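# Place the two closest-weight pistons in the steel tray

## Task

Of the five pistons, find the pair whose weights are nearest each other and set both in the steel parts tray. None of the remaining three may touch the tray or hang over its edge. The tray must end up lying flat on the bench. Everything must stay in place on its own, without the robot holding it. Finally, open the grippers and move the arms away.

## Robot and tools

Robot: two arms, left_arm and right_arm, mounted on opposite sides of a table. Each arm has six joints, always listed in this order: waist, shoulder, elbow, wrist pitch, wrist yaw, wrist roll. Each also has a parallel gripper. The names left and right are just labels; they do not match the sides of any camera picture.

Scene frame: a single frame for both arms. The origin is the centre of the table, +z points up, and the table surface is at z = +0.020 m. left_arm's base is on the +y side. Positions are in metres, orientations are quaternions (w, x, y, z), and velocities are in m/s and rad/s. Each gripper's fingers point along its own +x axis and close along its y axis. The reported hand position is a point between the finger pads, 3 to 4 cm behind the fingertips. It can be somewhat wrong, especially when the arm is stretched far.

The row format is shared by execute_actions and move. A row is one flat list of 14 numbers, each in [-1, 1], covering both arms even if only one moves. Numbers 1 to 6 are left_arm joint offsets in the order above, and number 7 is left_arm's gripper opening. Numbers 8 to 14 are the same for right_arm. Joint numbers are offsets, scaled so that 1.0 equals 0.9615 rad for waist, shoulder and elbow, 1.713 rad for wrist pitch, 1.767 rad for wrist yaw and 1.728 rad for wrist roll. The opening is absolute, not an offset: +1 is fully open (about 0.088 m between pads), and the empty fingers meet near -0.80. Values below that down to -1 give no further closing. Going from fully open to closed takes at least about 0.5 s.

Stated joint ranges in rad, the same for both arms: waist -3.054 to 3.054, shoulder 0.000 to 3.142, elbow 0.000 to 2.356, wrist pitch -1.571 to 1.571, wrist yaw -1.571 to 1.571, wrist roll -3.142 to 3.142. The real ends may differ by up to 0.010 rad. An action that pushes a joint more than 0.010 rad past an end is rejected for both arms. If the first action of a call fails this check, or any action is malformed, nothing in the call runs. A joint asked past its true end stops at the end, and the result then reports joint sent to its limit. The absence of that line does not prove there is more room.

execute_actions(actions): actions is a list of actions. Each action is a list of up to 15 rows, one per control step of 1/30 s. If there are fewer than 15 rows, the last one is held for the remaining steps. Offsets in every row are measured from the joint angles at the start of that action, not from the previous row. For the first action, they are measured from the most recent reported angles. An empty list just returns the current state and images.

move(target, speed, blocking): target is one 14-number row. Its offsets are measured from the Joint positions in the latest result that showed them. All joints follow paths that finish together, so grippers travel along curves. speed is the top rate in rad/s of whichever joint has the longest way to go, from 0.01 to 2, default 0.5. Paths take between 0.5 and 10 s, and anything longer is cut off at 10 s. Moves do not avoid obstacles or the other arm. A faster move, or a target set well beyond the contact point, means a harder impact. With blocking=false the call returns after 0.5 s while motion continues. Check it with wait(0), or end it with stop, before sending anything else. The extra move: line reports the outcome (done, off_target, moving, held, fault), limits=held or limits=none, and the joint in each arm furthest from its target.

wait(seconds): 0 to 10 s, holding the last commands. stop(): brakes a running move; it needs room, and the fingers continue moving. zoom_image(camera, region): camera is cam_left_wrist or cam_right_wrist, each 504x504. region is [x0, y0, x1, y1] in pixels with the origin at top-left, at most 504 by 504. finished_scene(scene): ends the current scene permanently; pass its number.

Reading results: Joint positions and Joint velocities give each arm's six joints (rad, rad/s), followed by the pad gap (m). Joint targets are the angles the joints are currently being driven toward. grip_measured is the opening on the command scale. It can be off by about 1 mm, and it reads up to about 0.061 narrower while squeezing a hard part. joint command not followed means a clearance check changed some joint targets. MOTOR HOT warns at 50 °C. An OVER-TEMPERATURE FAULT at 95 °C freezes that arm, and if it does not cool the arm goes limp. A torque fault stops that arm for 10 s and drops the rest of the call.

Motion limits: on each step a joint target may lead the measured angle by at most 0.211 rad (waist, shoulder, elbow), 0.213 (wrist pitch), 0.267 (wrist yaw) or 0.228 (wrist roll). Targets that would move the gripper more than 70 mm are scaled back. Large motions therefore need several actions, so send what remains. Friction may leave joints short, so check the reported angles after each move.

Gripping: to hold a part, command about 0.07 below its grip_measured; use a smaller margin for a gentler grip. Parts thinner than about 3 mm get less force. Pad force tops out around 34 to 49 N.

Load limits in N m: waist 17.4, shoulder 21.6, elbow 21.5, wrist pitch 5.67, wrist yaw 5.65, wrist roll 5.3. A carried part's weight adds to these loads.

Avoid: dropping or knocking anything off the table, arms colliding or pressing on each other, slamming into things or pushing hard, and leaving the tray tilted. Held parts may be briefly tugged, and loose items may be nudged. Compare piston weights by lifting each one and watching joint load or effort. Release everything and clear the arms before ending.

Each tool is called after "Request:" as a command line: name --argument value for each argument, lists and objects as JSON in quotes; but a table of rows of numbers goes row by row, as --pt "numbers of a row", without its own name.

## Session

Request:
execute_actions --actions '[]'

Scene clock: 0.00 s.
left_arm: end_effector_position=(+0.3685, +0.4243, +0.3172) grip_measured=+0.829 end_effector_quat_wxyz=(+0.741, -0.157, +0.614, -0.220) end_effector_velocity=(+0.000, +0.000, -0.001) end_effector_angular_velocity=(+0.008, -0.001, +0.004) | right_arm: end_effector_position=(-0.2983, -0.1984, +0.2842) grip_measured=+0.840 end_effector_quat_wxyz=(-0.109, -0.634, -0.098, +0.759) end_effector_velocity=(+0.002, -0.001, +0.000) end_effector_angular_velocity=(-0.012, -0.001, -0.009)
Joint names: [waist, shoulder, elbow, wrist pitch, wrist yaw, wrist roll]
Joint positions: left_arm=[ 1.848  1.598  1.424 -1.39   0.571  0.358  0.08 ] | right_arm=[ 0.681  1.971  2.027 -1.522 -0.144 -0.995  0.08 ]
Joint velocities: left_arm=[-0.002 -0.002 -0.002  0.007 -0.007 -0.007  0.   ] | right_arm=[-0.002 -0.002 -0.002 -0.007 -0.007  0.007  0.   ]
Motor temperatures (°C, as the motors report them): left_arm=[24 24 24 26 24 23] | right_arm=[25 22 24 25 25 24]
Heat: left arm: hottest wrist pitch 26 °C (+0.0 °C/min); right arm: hottest waist 25 °C (+0.0 °C/min).
Joint targets: left_arm=[1.848 1.598 1.424 -1.390 0.571 0.358] | right_arm=[0.681 1.971 2.027 -1.522 -0.144 -0.995]

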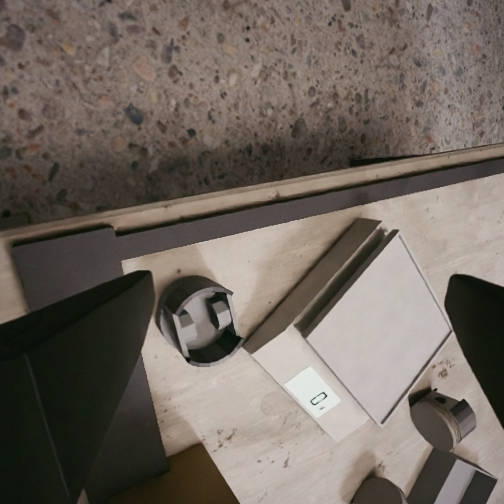

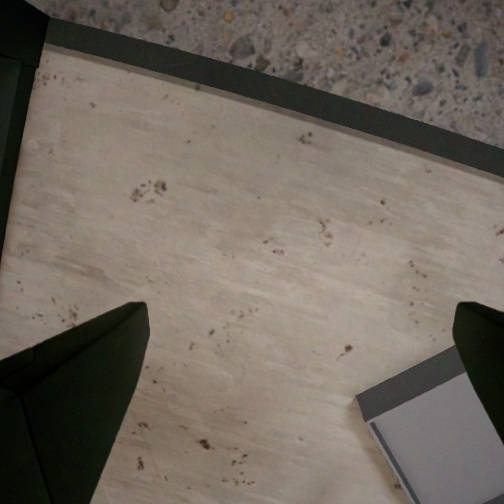

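Request:
move --target '[0,0,0,0,-0.323,-0.207,1, 0,0,0,0,0.0815,0.576,1]' --speed 1.0

Scene clock: 4.60 s.
left_arm: end_effector_position=(+0.3473, +0.5023, +0.2934) grip_measured=+0.989 end_effector_quat_wxyz=(-0.704, +0.094, -0.698, -0.092) end_effector_velocity=(-0.002, -0.000, +0.000) end_effector_angular_velocity=(+0.005, +0.009, +0.005) | right_arm: end_effector_position=(-0.2848, -0.1823, +0.2827) grip_measured=+1.000 end_effector_quat_wxyz=(+0.255, -0.628, +0.232, +0.698) end_effector_velocity=(-0.003, -0.003, -0.001) end_effector_angular_velocity=(-0.016, +0.017, -0.003)
Joint names: [waist, shoulder, elbow, wrist pitch, wrist yaw, wrist roll]
Joint positions: left_arm=[ 1.848  1.598  1.424 -1.39   0.003  0.004  0.087] | right_arm=[ 0.681  1.971  2.027 -1.522 -0.004 -0.003  0.088]
Joint velocities: left_arm=[-0.002 -0.002 -0.002 -0.007 -0.007 -0.007 -0.   ] | right_arm=[ 0.002 -0.002 -0.007  0.007 -0.022  0.007  0.   ]
Motor temperatures (°C, as the motors report them): left_arm=[24 25 25 26 24 23] | right_arm=[25 24 24 26 25 24]
Heat: left arm: hottest wrist pitch 26 °C (+0.0 °C/min); right arm: hottest wrist pitch 26 °C (+0.0 °C/min).
Joint targets: left_arm=[1.848 1.598 1.424 -1.390 0.000 0.001] | right_arm=[0.681 1.971 2.027 -1.522 0.000 0.001]
move: done; limits=none; left_arm: farthest joint: the wrist roll, 0.004 radians from its target (0.358 radians at the start); right_arm: farthest joint: the wrist yaw, 0.004 radians from its target (0.144 radians at the start)

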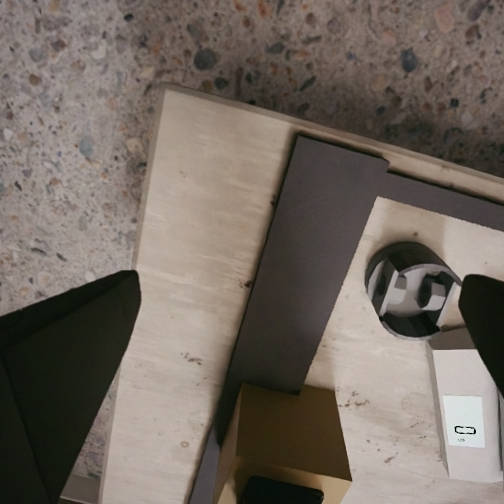

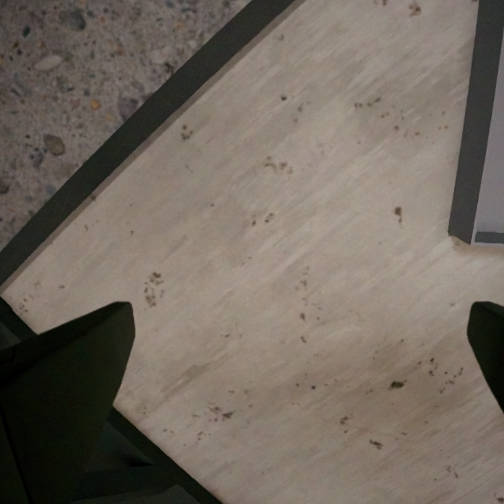

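Request:
move --target '[-0.986,0,0.1,0,0,0,1, -0.7,-0.1,0,0,0,0,1]' --speed 1.0

Scene clock: 7.47 s.
left_arm: end_effector_position=(+0.3074, +0.2426, +0.3151) grip_measured=+0.989 end_effector_quat_wxyz=(+0.696, +0.224, +0.636, -0.248) end_effector_velocity=(-0.005, +0.004, -0.000) end_effector_angular_velocity=(+0.019, +0.013, +0.006) | right_arm: end_effector_position=(-0.0635, -0.0633, +0.3131) grip_measured=+1.000 end_effector_quat_wxyz=(+0.488, -0.492, +0.405, +0.596) end_effector_velocity=(+0.000, -0.002, -0.000) end_effector_angular_velocity=(-0.008, +0.004, +0.006)
Joint names: [waist, shoulder, elbow, wrist pitch, wrist yaw, wrist roll]
Joint positions: left_arm=[ 0.903  1.598  1.507 -1.39   0.003  0.004  0.087] | right_arm=[ 0.012  1.887  2.027 -1.522 -0.004 -0.002  0.088]
Joint velocities: left_arm=[-0.002 -0.007 -0.007 -0.022 -0.007 -0.007 -0.   ] | right_arm=[-0.002 -0.002 -0.002 -0.007 -0.007 -0.007  0.   ]
Motor temperatures (°C, as the motors report them): left_arm=[24 25 25 26 24 23] | right_arm=[25 25 25 26 25 24]
Heat: left arm: hottest wrist pitch 26 °C (+0.0 °C/min); right arm: hottest wrist pitch 26 °C (+8.0 °C/min).
Joint targets: left_arm=[0.900 1.598 1.520 -1.390 0.003 0.004] | right_arm=[0.008 1.875 2.027 -1.522 -0.004 -0.003]
move: off_target (left_arm, right_arm); limits=none; left_arm: farthest joint: the elbow, 0.013 radians from its target (0.096 radians at the start); right_arm: farthest joint: the shoulder, 0.013 radians from its target (0.096 radians at the start)

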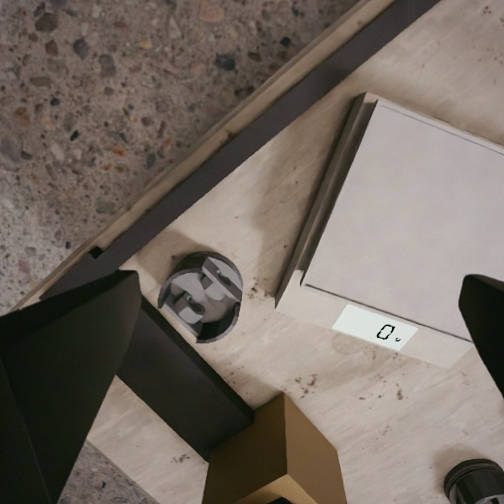

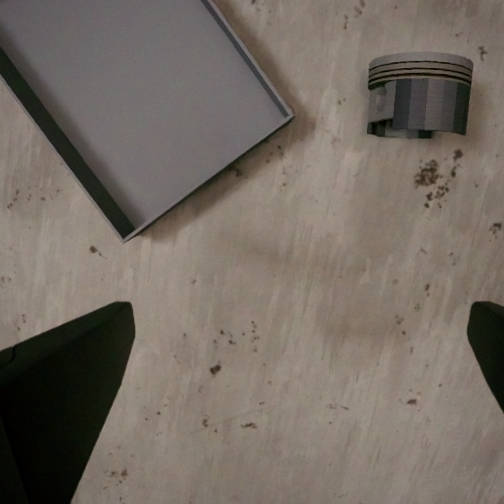

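Request:
move --target '[-0.65,0,0,0,0,0,1, -0.75,0,0,0,0,0,1]' --speed 1.0

Scene clock: 11.70 s.
left_arm: end_effector_position=(+0.1559, +0.1431, +0.3151) grip_measured=+0.989 end_effector_quat_wxyz=(+0.586, +0.408, +0.537, -0.448) end_effector_velocity=(+0.001, -0.001, +0.000) end_effector_angular_velocity=(-0.001, -0.024, -0.013) | right_arm: end_effector_position=(+0.1978, -0.1063, +0.3131) grip_measured=+1.000 end_effector_quat_wxyz=(+0.666, -0.318, +0.552, +0.387) end_effector_velocity=(+0.000, -0.003, -0.000) end_effector_angular_velocity=(-0.003, +0.009, +0.001)
Joint names: [waist, shoulder, elbow, wrist pitch, wrist yaw, wrist roll]
Joint positions: left_arm=[ 0.282  1.598  1.507 -1.39   0.003  0.004  0.087] | right_arm=[-0.705  1.887  2.027 -1.522 -0.004 -0.002  0.088]
Joint velocities: left_arm=[-0.007 -0.002 -0.002  0.007 -0.022  0.007 -0.   ] | right_arm=[-0.007 -0.002 -0.002 -0.007 -0.007 -0.007  0.   ]
Motor temperatures (°C, as the motors report them): left_arm=[24 26 26 26 24 23] | right_arm=[25 26 25 26 25 24]
Heat: left arm: hottest shoulder 26 °C (+0.0 °C/min); right arm: hottest shoulder 26 °C (+5.1 °C/min).
Joint targets: left_arm=[0.278 1.598 1.507 -1.390 0.003 0.004] | right_arm=[-0.709 1.887 2.027 -1.522 -0.004 -0.002]
move: done; limits=none; left_arm: farthest joint: the waist, 0.004 radians from its target (0.625 radians at the start); right_arm: farthest joint: the waist, 0.004 radians from its target (0.721 radians at the start)

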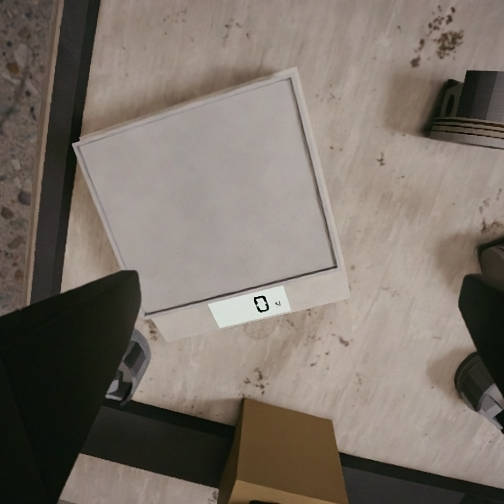

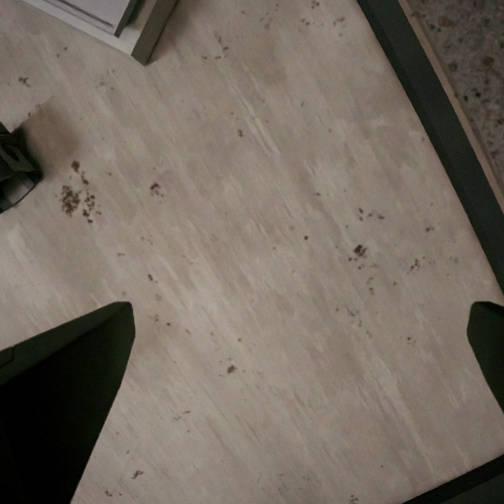

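Request:
move --target '[-0.75,0,0,0.05,0,0,1, -0.3,-0.3,-0.3,0,0,0,1]' --speed 1.0

Scene clock: 16.17 s.
left_arm: end_effector_position=(-0.0590, +0.1454, +0.3175) grip_measured=+0.989 end_effector_quat_wxyz=(+0.406, +0.544, +0.343, -0.649) end_effector_velocity=(+0.002, +0.003, -0.002) end_effector_angular_velocity=(+0.007, -0.013, -0.008) | right_arm: end_effector_position=(+0.2301, -0.2221, +0.3258) grip_measured=+1.000 end_effector_quat_wxyz=(+0.714, -0.237, +0.592, +0.289) end_effector_velocity=(-0.003, +0.000, -0.003) end_effector_angular_velocity=(+0.003, +0.026, +0.009)
Joint names: [waist, shoulder, elbow, wrist pitch, wrist yaw, wrist roll]
Joint positions: left_arm=[-0.436  1.598  1.507 -1.307  0.003  0.004  0.087] | right_arm=[-0.99   1.61   1.749 -1.522 -0.004 -0.002  0.088]
Joint velocities: left_arm=[-0.002 -0.002 -0.007 -0.007 -0.007  0.007 -0.   ] | right_arm=[-0.002  0.002 -0.007 -0.007 -0.022 -0.007  0.   ]
Motor temperatures (°C, as the motors report them): left_arm=[24 26 26 26 24 23] | right_arm=[25 27 26 26 25 24]
Heat: left arm: hottest shoulder 26 °C (+0.0 °C/min); right arm: hottest shoulder 27 °C (+7.4 °C/min).
Joint targets: left_arm=[-0.439 1.598 1.507 -1.304 0.003 0.004] | right_arm=[-0.994 1.599 1.738 -1.522 -0.004 -0.002]
move: off_target (right_arm); limits=none; left_arm: farthest joint: the waist, 0.003 radians from its target (0.720 radians at the start); right_arm: farthest joint: the shoulder, 0.012 radians from its target (0.289 radians at the start)

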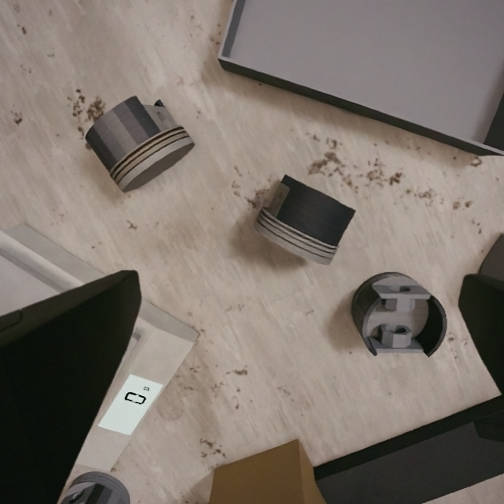

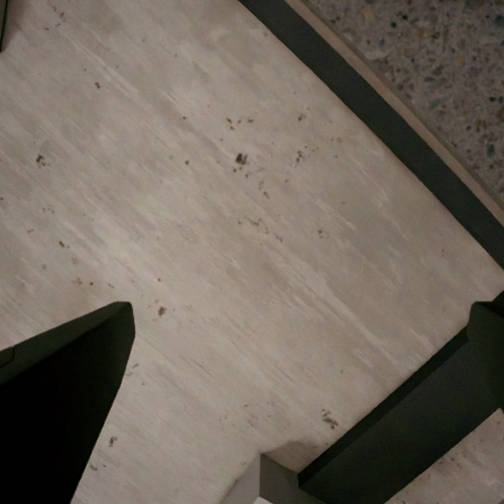

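Request:
move --target '[-0.490,-0.0785,-0.554,0.166,0,0.675,1, 0.5,-1,-1,0.5,0,0,1]' --speed 1.0

Scene clock: 20.73 s.
left_arm: end_effector_position=(-0.1218, +0.2762, +0.2014) grip_measured=+0.989 end_effector_quat_wxyz=(-0.179, +0.683, -0.178, -0.686) end_effector_velocity=(+0.001, +0.002, -0.000) end_effector_angular_velocity=(-0.001, -0.010, +0.000) | right_arm: end_effector_position=(+0.0849, -0.2127, +0.3300) grip_measured=+1.000 end_effector_quat_wxyz=(+0.785, -0.150, +0.209, +0.563) end_effector_velocity=(+0.001, -0.002, -0.003) end_effector_angular_velocity=(-0.014, -0.019, +0.002)
Joint names: [waist, shoulder, elbow, wrist pitch, wrist yaw, wrist roll]
Joint positions: left_arm=[-0.905  1.529  0.987 -1.026  0.003  1.167  0.087] | right_arm=[-0.513  0.653  0.799 -0.667 -0.004 -0.002  0.088]
Joint velocities: left_arm=[-0.007 -0.002 -0.002 -0.007 -0.007 -0.007 -0.   ] | right_arm=[-0.002 -0.007 -0.007 -0.007  0.007 -0.022  0.   ]
Motor temperatures (°C, as the motors report them): left_arm=[24 27 26 27 24 23] | right_arm=[25 27 26 26 25 24]
Heat: left arm: hottest shoulder 27 °C (+2.9 °C/min); right arm: hottest shoulder 27 °C (+5.8 °C/min).
Joint targets: left_arm=[-0.908 1.522 0.975 -1.023 0.003 1.170] | right_arm=[-0.509 0.648 0.787 -0.666 -0.004 -0.002]
move: off_target (left_arm, right_arm); limits=none; left_arm: farthest joint: the elbow, 0.013 radians from its target (0.533 radians at the start); right_arm: farthest joint: the elbow, 0.012 radians from its target (0.961 radians at the start)

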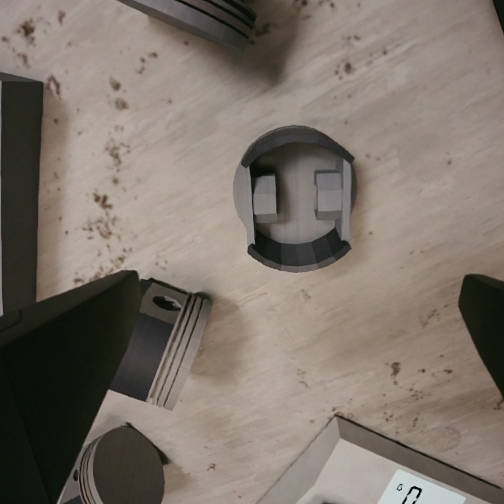

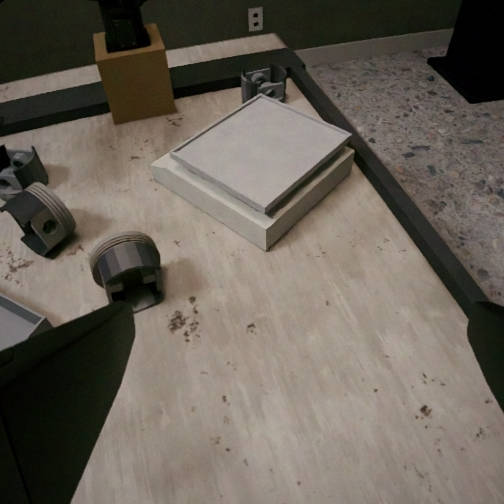

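Request:
move --target '[0,0.146,-0.197,0.183,0,0,1, 0,0,0,0,0,0,1]' --speed 0.6

Scene clock: 22.43 s.
left_arm: end_effector_position=(-0.1219, +0.2760, +0.1302) grip_measured=+0.989 end_effector_quat_wxyz=(-0.179, +0.683, -0.178, -0.685) end_effector_velocity=(+0.004, +0.002, -0.002) end_effector_angular_velocity=(+0.005, -0.018, +0.005) | right_arm: end_effector_position=(+0.0849, -0.2127, +0.3299) grip_measured=+1.000 end_effector_quat_wxyz=(+0.785, -0.150, +0.209, +0.563) end_effector_velocity=(-0.001, -0.002, -0.003) end_effector_angular_velocity=(-0.017, +0.003, +0.008)
Joint names: [waist, shoulder, elbow, wrist pitch, wrist yaw, wrist roll]
Joint positions: left_arm=[-0.905  1.663  0.808 -0.716  0.003  1.167  0.087] | right_arm=[-0.513  0.653  0.799 -0.667 -0.004 -0.002  0.088]
Joint velocities: left_arm=[-0.002  0.002 -0.007 -0.007 -0.007 -0.007 -0.   ] | right_arm=[-0.002 -0.002  0.002 -0.022 -0.007 -0.007  0.   ]
Motor temperatures (°C, as the motors report them): left_arm=[24 27 26 27 24 23] | right_arm=[25 27 26 26 25 24]
Heat: left arm: hottest shoulder 27 °C (+2.7 °C/min); right arm: hottest shoulder 27 °C (+5.3 °C/min).
Joint targets: left_arm=[-0.905 1.670 0.797 -0.713 0.003 1.167] | right_arm=[-0.513 0.653 0.799 -0.667 -0.004 -0.002]
move: off_target (left_arm); limits=none; left_arm: farthest joint: the elbow, 0.011 radians from its target (0.189 radians at the start); right_arm: farthest joint: the waist, 0.000 radians from its target (0.000 radians at the start)

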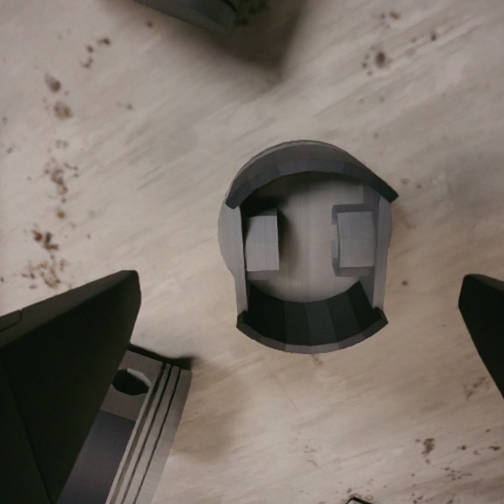

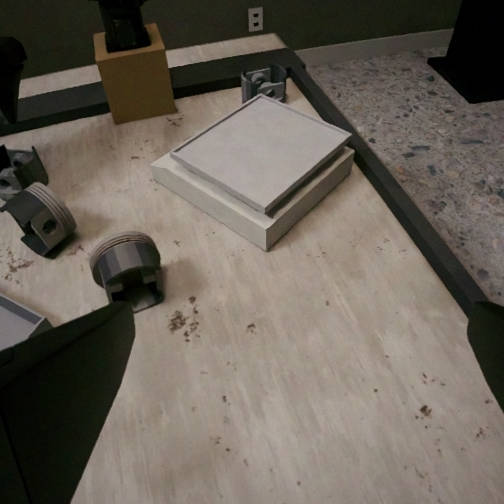

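Request:
move --target '[0,0.1477,-0.1316,0.148,0,0,1, 0,0,0,0,0,0,1]' --speed 0.4

Scene clock: 24.60 s.
left_arm: end_effector_position=(-0.1158, +0.2808, +0.0779) grip_measured=+0.989 end_effector_quat_wxyz=(-0.179, +0.683, -0.178, -0.685) end_effector_velocity=(+0.000, -0.001, -0.001) end_effector_angular_velocity=(-0.007, -0.003, -0.010) | right_arm: end_effector_position=(+0.0849, -0.2127, +0.3299) grip_measured=+1.000 end_effector_quat_wxyz=(+0.785, -0.150, +0.209, +0.563) end_effector_velocity=(-0.001, -0.001, -0.002) end_effector_angular_velocity=(-0.004, +0.012, +0.000)
Joint names: [waist, shoulder, elbow, wrist pitch, wrist yaw, wrist roll]
Joint positions: left_arm=[-0.905  1.797  0.692 -0.465  0.003  1.167  0.087] | right_arm=[-0.513  0.653  0.799 -0.667 -0.004 -0.002  0.088]
Joint velocities: left_arm=[-0.002  0.002 -0.002  0.007 -0.007  0.007 -0.   ] | right_arm=[-0.002 -0.002 -0.002 -0.007 -0.007  0.007  0.   ]
Motor temperatures (°C, as the motors report them): left_arm=[24 27 26 27 24 23] | right_arm=[25 27 27 27 25 24]
Heat: left arm: hottest shoulder 27 °C (+2.4 °C/min); right arm: hottest shoulder 27 °C (+4.9 °C/min).
Joint targets: left_arm=[-0.905 1.805 0.682 -0.462 0.003 1.167] | right_arm=[-0.513 0.653 0.799 -0.667 -0.004 -0.002]
move: done; limits=none; left_arm: farthest joint: the elbow, 0.010 radians from its target (0.127 radians at the start); right_arm: farthest joint: the waist, 0.000 radians from its target (0.000 radians at the start)

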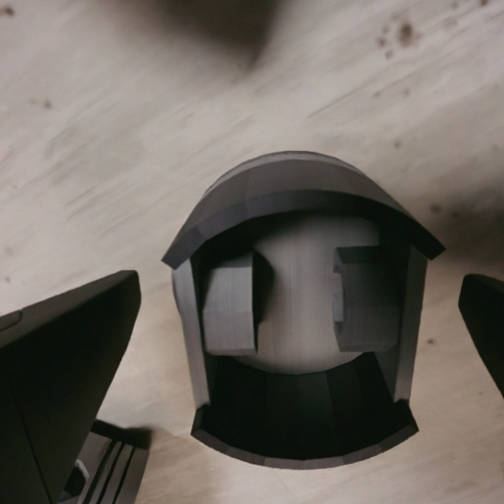

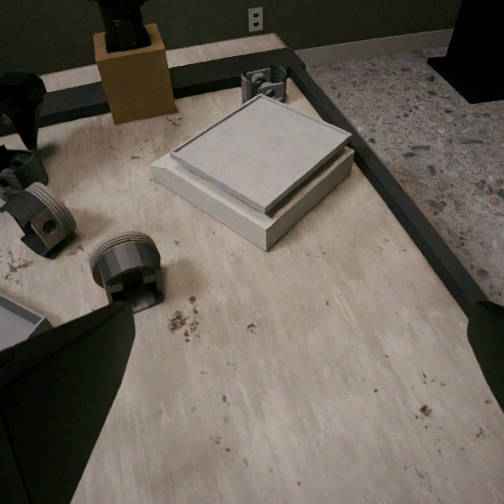

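Request:
execute_actions --actions '[[[0,0,0,0,0,0,0.8,0,0,0,0,0,0,1],[0,0,0,0,0,0,0.7,0,0,0,0,0,0,1],[0,0,0,0,0,0,0.6,0,0,0,0,0,0,1],[0,0,0,0,0,0,0.5,0,0,0,0,0,0,1],[0,0,0,0,0,0,0.45,0,0,0,0,0,0,1],[0,0,0,0,0,0,0.4,0,0,0,0,0,0,1],[0,0,0,0,0,0,0.36,0,0,0,0,0,0,1],[0,0,0,0,0,0,0.32,0,0,0,0,0,0,1],[0,0,0,0,0,0,0.29,0,0,0,0,0,0,1],[0,0,0,0,0,0,0.26,0,0,0,0,0,0,1],[0,0,0,0,0,0,0.23,0,0,0,0,0,0,1],[0,0,0,0,0,0,0.2,0,0,0,0,0,0,1]]]'

Scene clock: 25.70 s.
left_arm: end_effector_position=(-0.1158, +0.2807, +0.0779) grip_measured=+0.285 end_effector_quat_wxyz=(-0.179, +0.683, -0.178, -0.685) end_effector_velocity=(+0.004, +0.002, -0.001) end_effector_angular_velocity=(+0.002, -0.014, -0.010) | right_arm: end_effector_position=(+0.0849, -0.2127, +0.3299) grip_measured=+1.000 end_effector_quat_wxyz=(+0.785, -0.150, +0.209, +0.563) end_effector_velocity=(+0.001, -0.002, -0.001) end_effector_angular_velocity=(-0.006, -0.009, -0.005)
Joint names: [waist, shoulder, elbow, wrist pitch, wrist yaw, wrist roll]
Joint positions: left_arm=[-0.905  1.797  0.692 -0.465  0.003  1.167  0.053] | right_arm=[-0.513  0.653  0.799 -0.667 -0.004 -0.002  0.088]
Joint velocities: left_arm=[-0.002 -0.002 -0.007 -0.007 -0.007  0.007 -0.   ] | right_arm=[-0.002 -0.007 -0.002 -0.007  0.007 -0.007  0.   ]
Motor temperatures (°C, as the motors report them): left_arm=[24 27 26 27 24 23] | right_arm=[25 27 27 27 25 24]
Heat: left arm: hottest shoulder 27 °C (+2.3 °C/min); right arm: hottest shoulder 27 °C (+4.7 °C/min).
Joint targets: left_arm=[-0.905 1.797 0.692 -0.465 0.003 1.167] | right_arm=[-0.513 0.653 0.799 -0.667 -0.004 -0.002]

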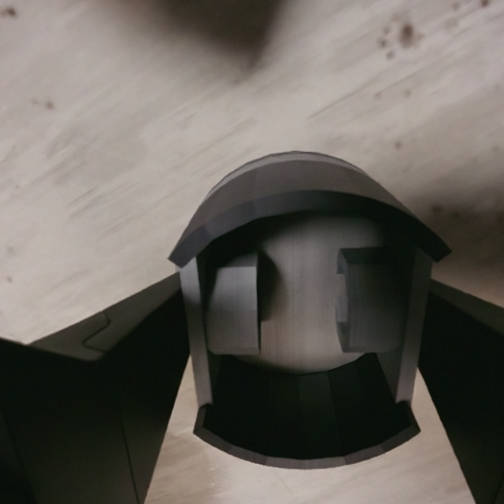

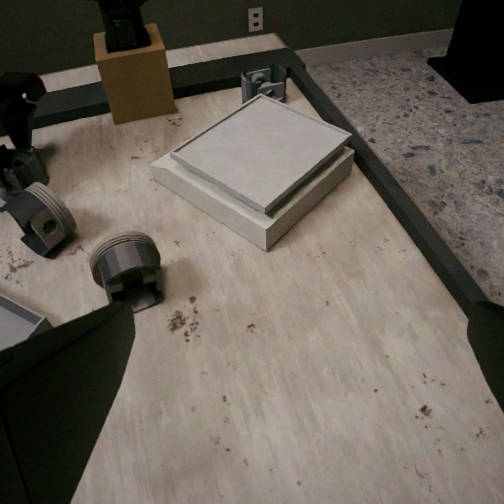

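Request:
move --target '[0,-0.29,0.30,-0.326,0,0,0.2, 0,0,0,0,0,0,1]' --speed 0.7

Request:
move --target '[1.0,0.14,0.11,0.017,0,-0.4,0.2, 0,0,0,0,0,0,1]' --speed 0.9

Scene clock: 29.23 s.
left_arm: end_effector_position=(-0.1172, +0.2797, +0.1957) grip_measured=+0.285 end_effector_quat_wxyz=(-0.184, +0.687, -0.173, -0.682) end_effector_velocity=(+0.005, +0.003, -0.001) end_effector_angular_velocity=(+0.010, -0.026, +0.019) | right_arm: end_effector_position=(+0.0849, -0.2127, +0.3299) grip_measured=+1.000 end_effector_quat_wxyz=(+0.785, -0.150, +0.209, +0.563) end_effector_velocity=(-0.003, -0.002, -0.005) end_effector_angular_velocity=(-0.015, +0.024, +0.013)
Joint names: [waist, shoulder, elbow, wrist pitch, wrist yaw, wrist roll]
Joint positions: left_arm=[-0.905  1.529  0.963 -1.021  0.003  1.167  0.053] | right_arm=[-0.513  0.653  0.799 -0.667 -0.004 -0.002  0.088]
Joint velocities: left_arm=[-0.002  0.002 -0.002 -0.022 -0.007 -0.022  0.   ] | right_arm=[-0.002 -0.002 -0.002 -0.022 -0.022  0.007  0.   ]
Motor temperatures (°C, as the motors report them): left_arm=[24 27 26 27 24 23] | right_arm=[25 26 27 27 25 24]
Heat: left arm: hottest shoulder 27 °C (+2.1 °C/min); right arm: hottest elbow 27 °C (+4.1 °C/min).
Joint targets: left_arm=[-0.905 1.518 0.980 -1.024 0.003 1.167] | right_arm=[-0.513 0.653 0.799 -0.667 -0.004 -0.002]
move: off_target (left_arm); limits=none; left_arm: farthest joint: the elbow, 0.017 radians from its target (0.289 radians at the start); right_arm: farthest joint: the waist, 0.000 radians from its target (0.000 radians at the start)

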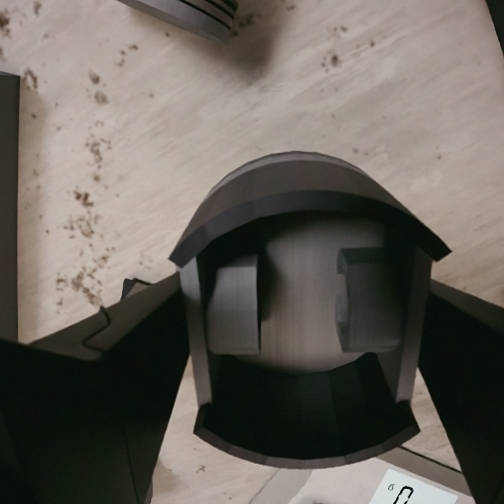

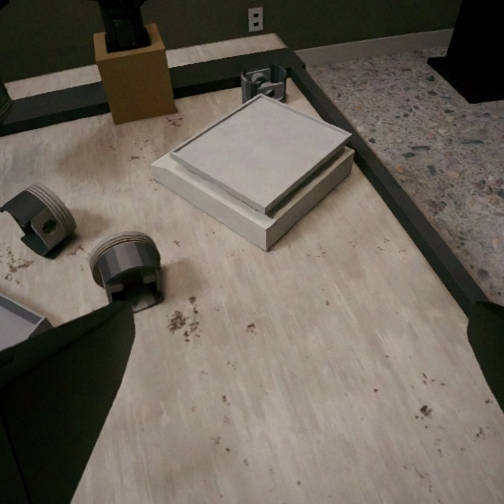

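Scene clock: 31.00 s.
left_arm: end_effector_position=(+0.0884, +0.1565, +0.1853) grip_measured=+0.285 end_effector_quat_wxyz=(+0.370, +0.600, +0.390, -0.592) end_effector_velocity=(-0.001, +0.007, -0.001) end_effector_angular_velocity=(+0.027, +0.008, +0.010) | right_arm: end_effector_position=(+0.0849, -0.2127, +0.3299) grip_measured=+1.000 end_effector_quat_wxyz=(+0.785, -0.150, +0.209, +0.563) end_effector_velocity=(-0.001, -0.001, -0.002) end_effector_angular_velocity=(-0.008, -0.000, +0.008)
Joint names: [waist, shoulder, elbow, wrist pitch, wrist yaw, wrist roll]
Joint positions: left_arm=[ 0.053  1.659  1.053 -0.994  0.003  0.479  0.053] | right_arm=[-0.513  0.653  0.799 -0.667 -0.004 -0.002  0.088]
Joint velocities: left_arm=[ 0.002 -0.002 -0.007 -0.022  0.007 -0.007  0.   ] | right_arm=[-0.002 -0.002 -0.002 -0.007 -0.007 -0.007  0.   ]
Motor temperatures (°C, as the motors report them): left_arm=[24 27 27 27 24 23] | right_arm=[25 26 28 27 25 24]
Heat: left arm: hottest shoulder 27 °C (+1.9 °C/min); right arm: hottest elbow 28 °C (+5.8 °C/min).
Joint targets: left_arm=[0.057 1.664 1.069 -0.991 0.004 0.476] | right_arm=[-0.513 0.653 0.799 -0.667 -0.004 -0.002]
move: off_target (left_arm); limits=none; left_arm: farthest joint: the elbow, 0.016 radians from its target (0.105 radians at the start); right_arm: farthest joint: the waist, 0.000 radians from its target (0.000 radians at the start)

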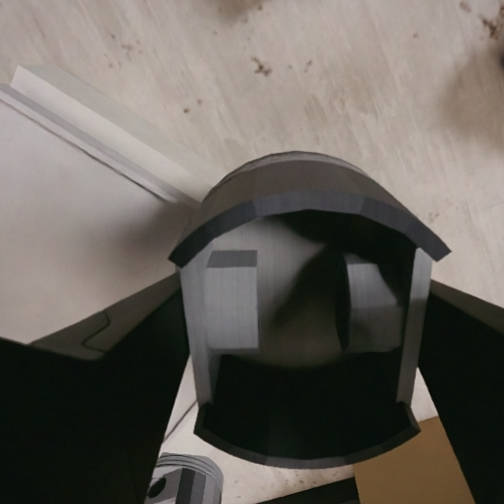

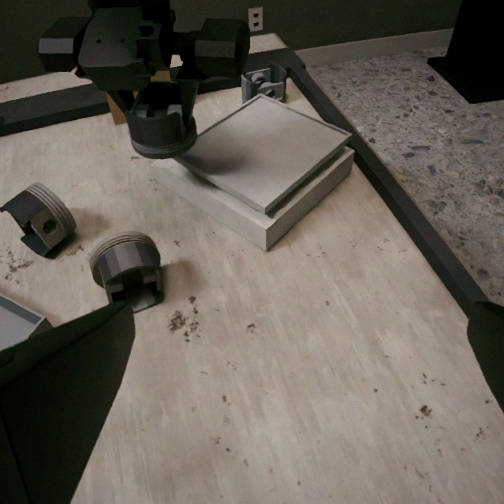

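Request:
move --target '[0.574,0.154,0.054,0.081,0,-0.263,0.2, 0,0,0,0,0,0,1]' --speed 0.7

Scene clock: 32.73 s.
left_arm: end_effector_position=(+0.2497, +0.1706, +0.1575) grip_measured=+0.285 end_effector_quat_wxyz=(+0.623, +0.337, +0.616, -0.345) end_effector_velocity=(-0.001, +0.005, +0.002) end_effector_angular_velocity=(+0.018, +0.004, +0.010) | right_arm: end_effector_position=(+0.0849, -0.2127, +0.3299) grip_measured=+1.000 end_effector_quat_wxyz=(+0.785, -0.150, +0.209, +0.563) end_effector_velocity=(+0.001, -0.001, -0.003) end_effector_angular_velocity=(-0.019, -0.018, +0.002)
Joint names: [waist, shoulder, elbow, wrist pitch, wrist yaw, wrist roll]
Joint positions: left_arm=[ 0.602  1.806  1.106 -0.858  0.005  0.028  0.053] | right_arm=[-0.513  0.653  0.799 -0.667 -0.004 -0.002  0.088]
Joint velocities: left_arm=[ 0.002 -0.007 -0.002 -0.022 -0.007 -0.007 -0.   ] | right_arm=[-0.002  0.002 -0.002 -0.007  0.007 -0.022  0.   ]
Motor temperatures (°C, as the motors report them): left_arm=[24 27 27 27 24 23] | right_arm=[25 26 28 28 25 24]
Heat: left arm: hottest shoulder 27 °C (+1.8 °C/min); right arm: hottest elbow 28 °C (+5.5 °C/min).
Joint targets: left_arm=[0.606 1.808 1.104 -0.855 0.003 0.025] | right_arm=[-0.513 0.653 0.799 -0.667 -0.004 -0.002]
move: done; limits=none; left_arm: farthest joint: the wrist roll, 0.004 radians from its target (0.455 radians at the start); right_arm: farthest joint: the waist, 0.000 radians from its target (0.000 radians at the start)

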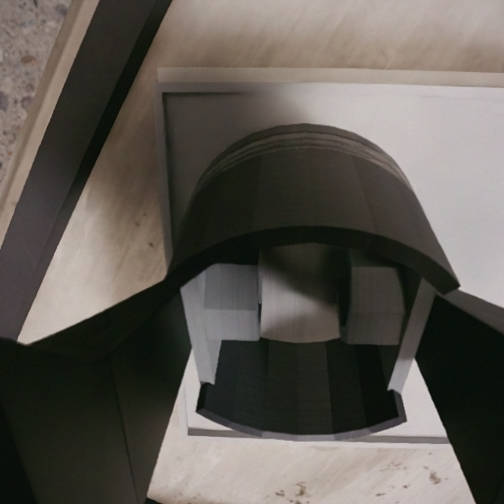

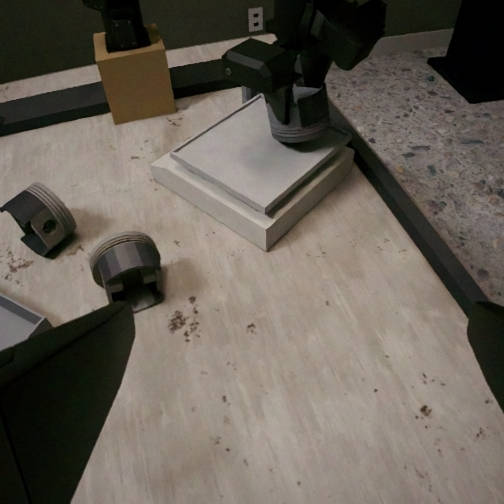

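Request:
move --target '[0,0.047,-0.035,0.033,0,0,0.2, 0,0,0,0,0,0,1]' --speed 0.08

Scene clock: 34.80 s.
left_arm: end_effector_position=(+0.2520, +0.1667, +0.1466) grip_measured=+0.285 end_effector_quat_wxyz=(+0.626, +0.335, +0.613, -0.347) end_effector_velocity=(+0.001, -0.000, -0.001) end_effector_angular_velocity=(+0.002, -0.007, +0.020) | right_arm: end_effector_position=(+0.0849, -0.2127, +0.3299) grip_measured=+1.000 end_effector_quat_wxyz=(+0.785, -0.150, +0.209, +0.563) end_effector_velocity=(+0.002, -0.002, -0.002) end_effector_angular_velocity=(-0.014, -0.019, -0.003)
Joint names: [waist, shoulder, elbow, wrist pitch, wrist yaw, wrist roll]
Joint positions: left_arm=[ 0.602  1.833  1.092 -0.806  0.007  0.028  0.053] | right_arm=[-0.513  0.653  0.799 -0.667 -0.004 -0.002  0.088]
Joint velocities: left_arm=[-0.002  0.002 -0.002  0.007 -0.007 -0.022 -0.   ] | right_arm=[-0.007 -0.002 -0.002 -0.007  0.007 -0.022  0.   ]
Motor temperatures (°C, as the motors report them): left_arm=[24 27 27 27 24 23] | right_arm=[25 26 28 28 25 24]
Heat: left arm: hottest shoulder 27 °C (+1.7 °C/min); right arm: hottest elbow 28 °C (+5.2 °C/min).
Joint targets: left_arm=[0.602 1.852 1.073 -0.801 0.005 0.028] | right_arm=[-0.513 0.653 0.799 -0.667 -0.004 -0.002]
move: off_target (left_arm); limits=none; left_arm: farthest joint: the elbow, 0.020 radians from its target (0.034 radians at the start); right_arm: farthest joint: the waist, 0.000 radians from its target (0.000 radians at the start)

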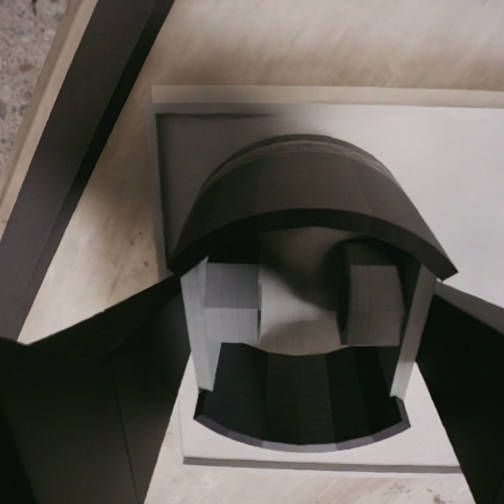

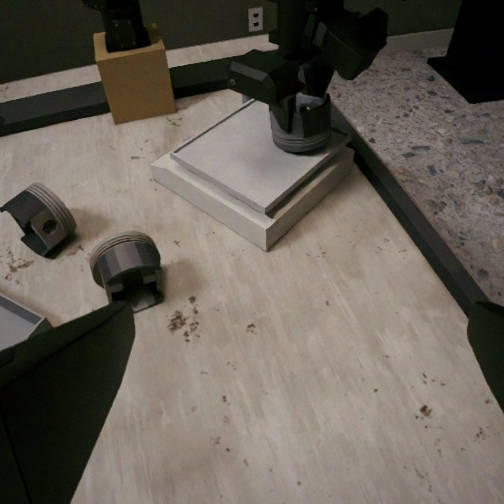

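Request:
execute_actions --actions '[[[0,0,0,0,0,0,0.26,0,0,0,0,0,0,1],[0,0,0,0,0,0,0.29,0,0,0,0,0,0,1],[0,0,0,0,0,0,0.31,0,0,0,0,0,0,1],[0,0,0,0,0,0,0.33,0,0,0,0,0,0,1],[0,0,0,0,0,0,0.36,0,0,0,0,0,0,1],[0,0,0,0,0,0,0.4,0,0,0,0,0,0,1],[0,0,0,0,0,0,0.5,0,0,0,0,0,0,1],[0,0,0,0,0,0,0.6,0,0,0,0,0,0,1]]]'

Request:
move --target '[0,-0.2,0.12,-0.17,0,0,1, 0,0,0,0,0,0,1]' --speed 0.6

Scene clock: 38.50 s.
left_arm: end_effector_position=(+0.2521, +0.1664, +0.1466) grip_measured=+0.576 end_effector_quat_wxyz=(+0.626, +0.334, +0.613, -0.347) end_effector_velocity=(-0.000, +0.001, -0.002) end_effector_angular_velocity=(+0.006, -0.005, -0.010) | right_arm: end_effector_position=(+0.0849, -0.2127, +0.3299) grip_measured=+1.000 end_effector_quat_wxyz=(+0.785, -0.150, +0.209, +0.563) end_effector_velocity=(-0.001, -0.001, -0.002) end_effector_angular_velocity=(-0.008, -0.000, +0.008)
Joint names: [waist, shoulder, elbow, wrist pitch, wrist yaw, wrist roll]
Joint positions: left_arm=[ 0.602  1.833  1.092 -0.804  0.008  0.028  0.067] | right_arm=[-0.513  0.653  0.799 -0.667 -0.004 -0.002  0.088]
Joint velocities: left_arm=[-0.002  0.002 -0.007  0.007 -0.007  0.007  0.01 ] | right_arm=[-0.002 -0.002 -0.002 -0.007 -0.007 -0.007  0.   ]
Motor temperatures (°C, as the motors report them): left_arm=[24 27 27 27 24 23] | right_arm=[25 26 29 28 25 24]
Heat: left arm: hottest shoulder 27 °C (+1.6 °C/min); right arm: hottest elbow 29 °C (+6.2 °C/min).
Joint targets: left_arm=[0.602 1.833 1.092 -0.806 0.007 0.028] | right_arm=[-0.513 0.653 0.799 -0.667 -0.004 -0.002]

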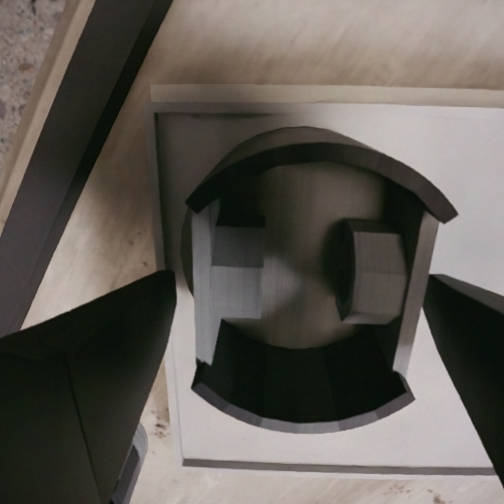

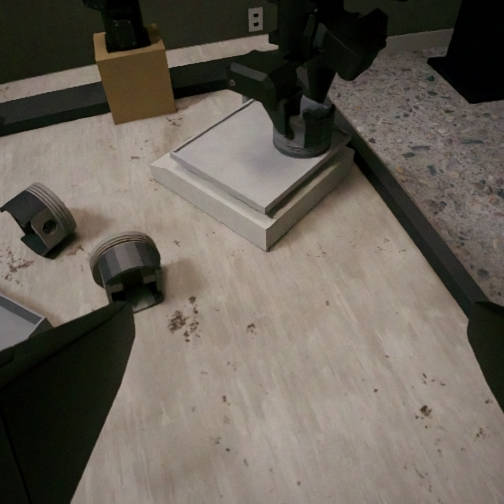

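Scene clock: 39.63 s.
left_arm: end_effector_position=(+0.2393, +0.1853, +0.2224) grip_measured=+0.989 end_effector_quat_wxyz=(+0.626, +0.334, +0.613, -0.347) end_effector_velocity=(+0.001, -0.001, +0.001) end_effector_angular_velocity=(-0.006, -0.012, +0.020) | right_arm: end_effector_position=(+0.0849, -0.2127, +0.3299) grip_measured=+1.000 end_effector_quat_wxyz=(+0.785, -0.150, +0.209, +0.563) end_effector_velocity=(-0.000, +0.001, +0.001) end_effector_angular_velocity=(+0.002, -0.017, +0.015)
Joint names: [waist, shoulder, elbow, wrist pitch, wrist yaw, wrist roll]
Joint positions: left_arm=[ 0.602  1.649  1.195 -1.092  0.008  0.028  0.087] | right_arm=[-0.513  0.653  0.799 -0.667 -0.004 -0.002  0.088]
Joint velocities: left_arm=[-0.002 -0.007 -0.002  0.007 -0.007 -0.022  0.   ] | right_arm=[-0.002 -0.002 -0.002  0.007 -0.007 -0.022  0.   ]
Motor temperatures (°C, as the motors report them): left_arm=[24 28 27 27 24 23] | right_arm=[25 25 29 28 25 24]
Heat: left arm: hottest shoulder 28 °C (+3.0 °C/min); right arm: hottest elbow 29 °C (+6.1 °C/min).
Joint targets: left_arm=[0.602 1.641 1.207 -1.095 0.008 0.028] | right_arm=[-0.513 0.653 0.799 -0.667 -0.004 -0.002]
move: off_target (left_arm); limits=none; left_arm: farthest joint: the elbow, 0.012 radians from its target (0.115 radians at the start); right_arm: farthest joint: the waist, 0.000 radians from its target (0.000 radians at the start)

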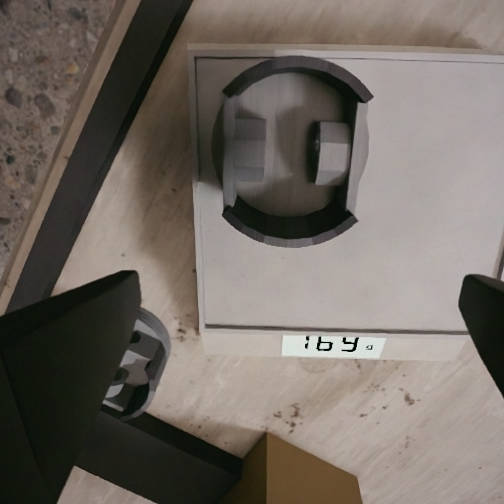

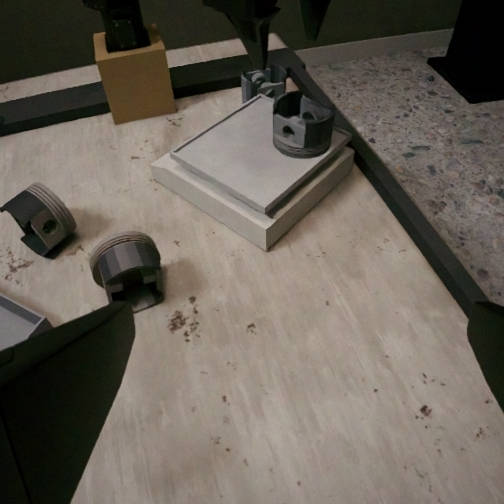

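Request:
move --target '[0.601,-0.278,-0.495,0.105,-0.005,-0.354,1, 0,0,0,0,0,0,1]' --speed 0.9

Scene clock: 41.87 s.
left_arm: end_effector_position=(+0.2630, +0.3491, +0.1703) grip_measured=+0.989 end_effector_quat_wxyz=(-0.704, +0.062, -0.705, -0.063) end_effector_velocity=(+0.002, +0.001, -0.000) end_effector_angular_velocity=(+0.004, -0.010, +0.010) | right_arm: end_effector_position=(+0.0849, -0.2127, +0.3299) grip_measured=+1.000 end_effector_quat_wxyz=(+0.785, -0.150, +0.209, +0.563) end_effector_velocity=(-0.003, -0.002, -0.005) end_effector_angular_velocity=(-0.023, -0.001, +0.028)
Joint names: [waist, shoulder, elbow, wrist pitch, wrist yaw, wrist roll]
Joint positions: left_arm=[ 1.177  1.388  0.731 -0.916  0.    -0.58   0.087] | right_arm=[-0.513  0.653  0.799 -0.667 -0.004 -0.002  0.088]
Joint velocities: left_arm=[ 0.002 -0.002 -0.002  0.007 -0.007 -0.007 -0.   ] | right_arm=[-0.002 -0.002 -0.002 -0.022 -0.022 -0.022  0.   ]
Motor temperatures (°C, as the motors report them): left_arm=[24 28 27 27 24 23] | right_arm=[25 25 29 29 25 24]
Heat: left arm: hottest shoulder 28 °C (+2.9 °C/min); right arm: hottest elbow 29 °C (+5.7 °C/min).
Joint targets: left_arm=[1.180 1.382 0.719 -0.913 -0.001 -0.584] | right_arm=[-0.513 0.653 0.799 -0.667 -0.004 -0.002]
move: off_target (left_arm); limits=none; left_arm: farthest joint: the elbow, 0.012 radians from its target (0.476 radians at the start); right_arm: farthest joint: the waist, 0.000 radians from its target (0.000 radians at the start)

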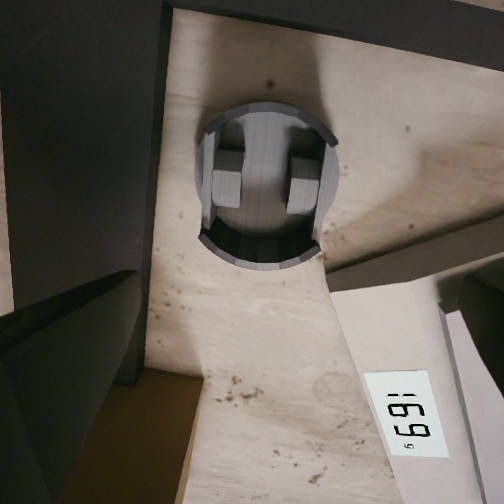

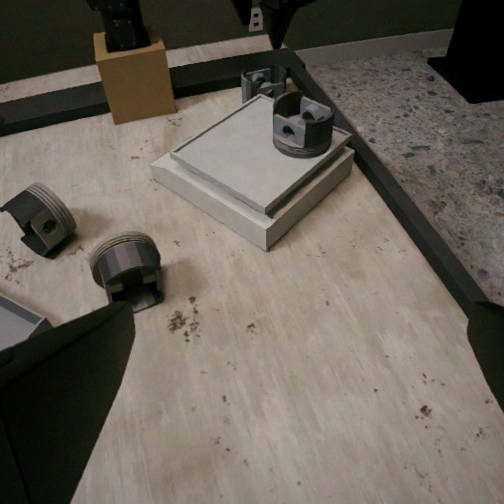

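Request:
move --target '[0.075,0.331,-0.205,0.293,0,0.094,0.75, 0,0,0,0,0,0,1]' --speed 0.5

Scene clock: 44.47 s.
left_arm: end_effector_position=(+0.2726, +0.3606, +0.0745) grip_measured=+0.753 end_effector_quat_wxyz=(-0.706, +0.031, -0.707, -0.031) end_effector_velocity=(+0.001, +0.003, -0.001) end_effector_angular_velocity=(+0.020, -0.010, -0.010) | right_arm: end_effector_position=(+0.0849, -0.2127, +0.3299) grip_measured=+1.000 end_effector_quat_wxyz=(+0.785, -0.150, +0.209, +0.563) end_effector_velocity=(-0.002, -0.001, -0.002) end_effector_angular_velocity=(-0.012, -0.012, +0.020)
Joint names: [waist, shoulder, elbow, wrist pitch, wrist yaw, wrist roll]
Joint positions: left_arm=[ 1.246  1.7    0.544 -0.417  0.    -0.421  0.076] | right_arm=[-0.513  0.653  0.799 -0.667 -0.004 -0.002  0.088]
Joint velocities: left_arm=[-0.002  0.002 -0.002  0.007 -0.022  0.007 -0.001] | right_arm=[ 0.002 -0.002 -0.002 -0.007 -0.007 -0.022  0.   ]
Motor temperatures (°C, as the motors report them): left_arm=[24 28 27 27 24 23] | right_arm=[25 25 29 29 25 24]
Heat: left arm: hottest shoulder 28 °C (+2.7 °C/min); right arm: hottest elbow 29 °C (+5.4 °C/min).
Joint targets: left_arm=[1.249 1.706 0.534 -0.414 0.000 -0.418] | right_arm=[-0.513 0.653 0.799 -0.667 -0.004 -0.002]
move: done; limits=none; left_arm: farthest joint: the elbow, 0.010 radians from its target (0.197 radians at the start); right_arm: farthest joint: the waist, 0.000 radians from its target (0.000 radians at the start)

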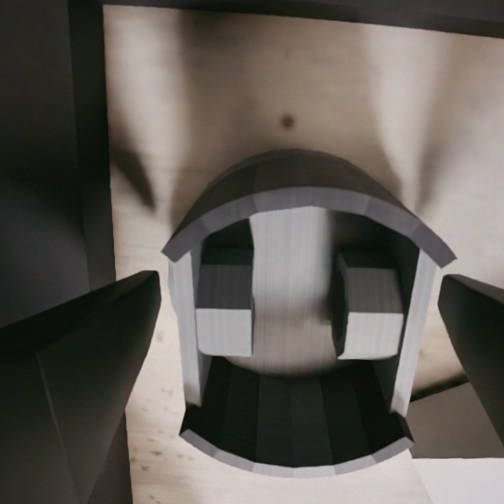

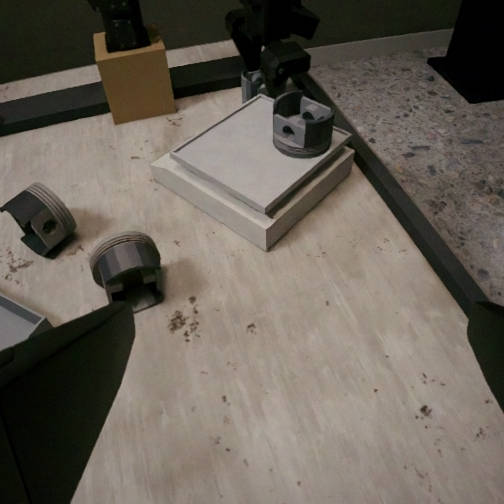

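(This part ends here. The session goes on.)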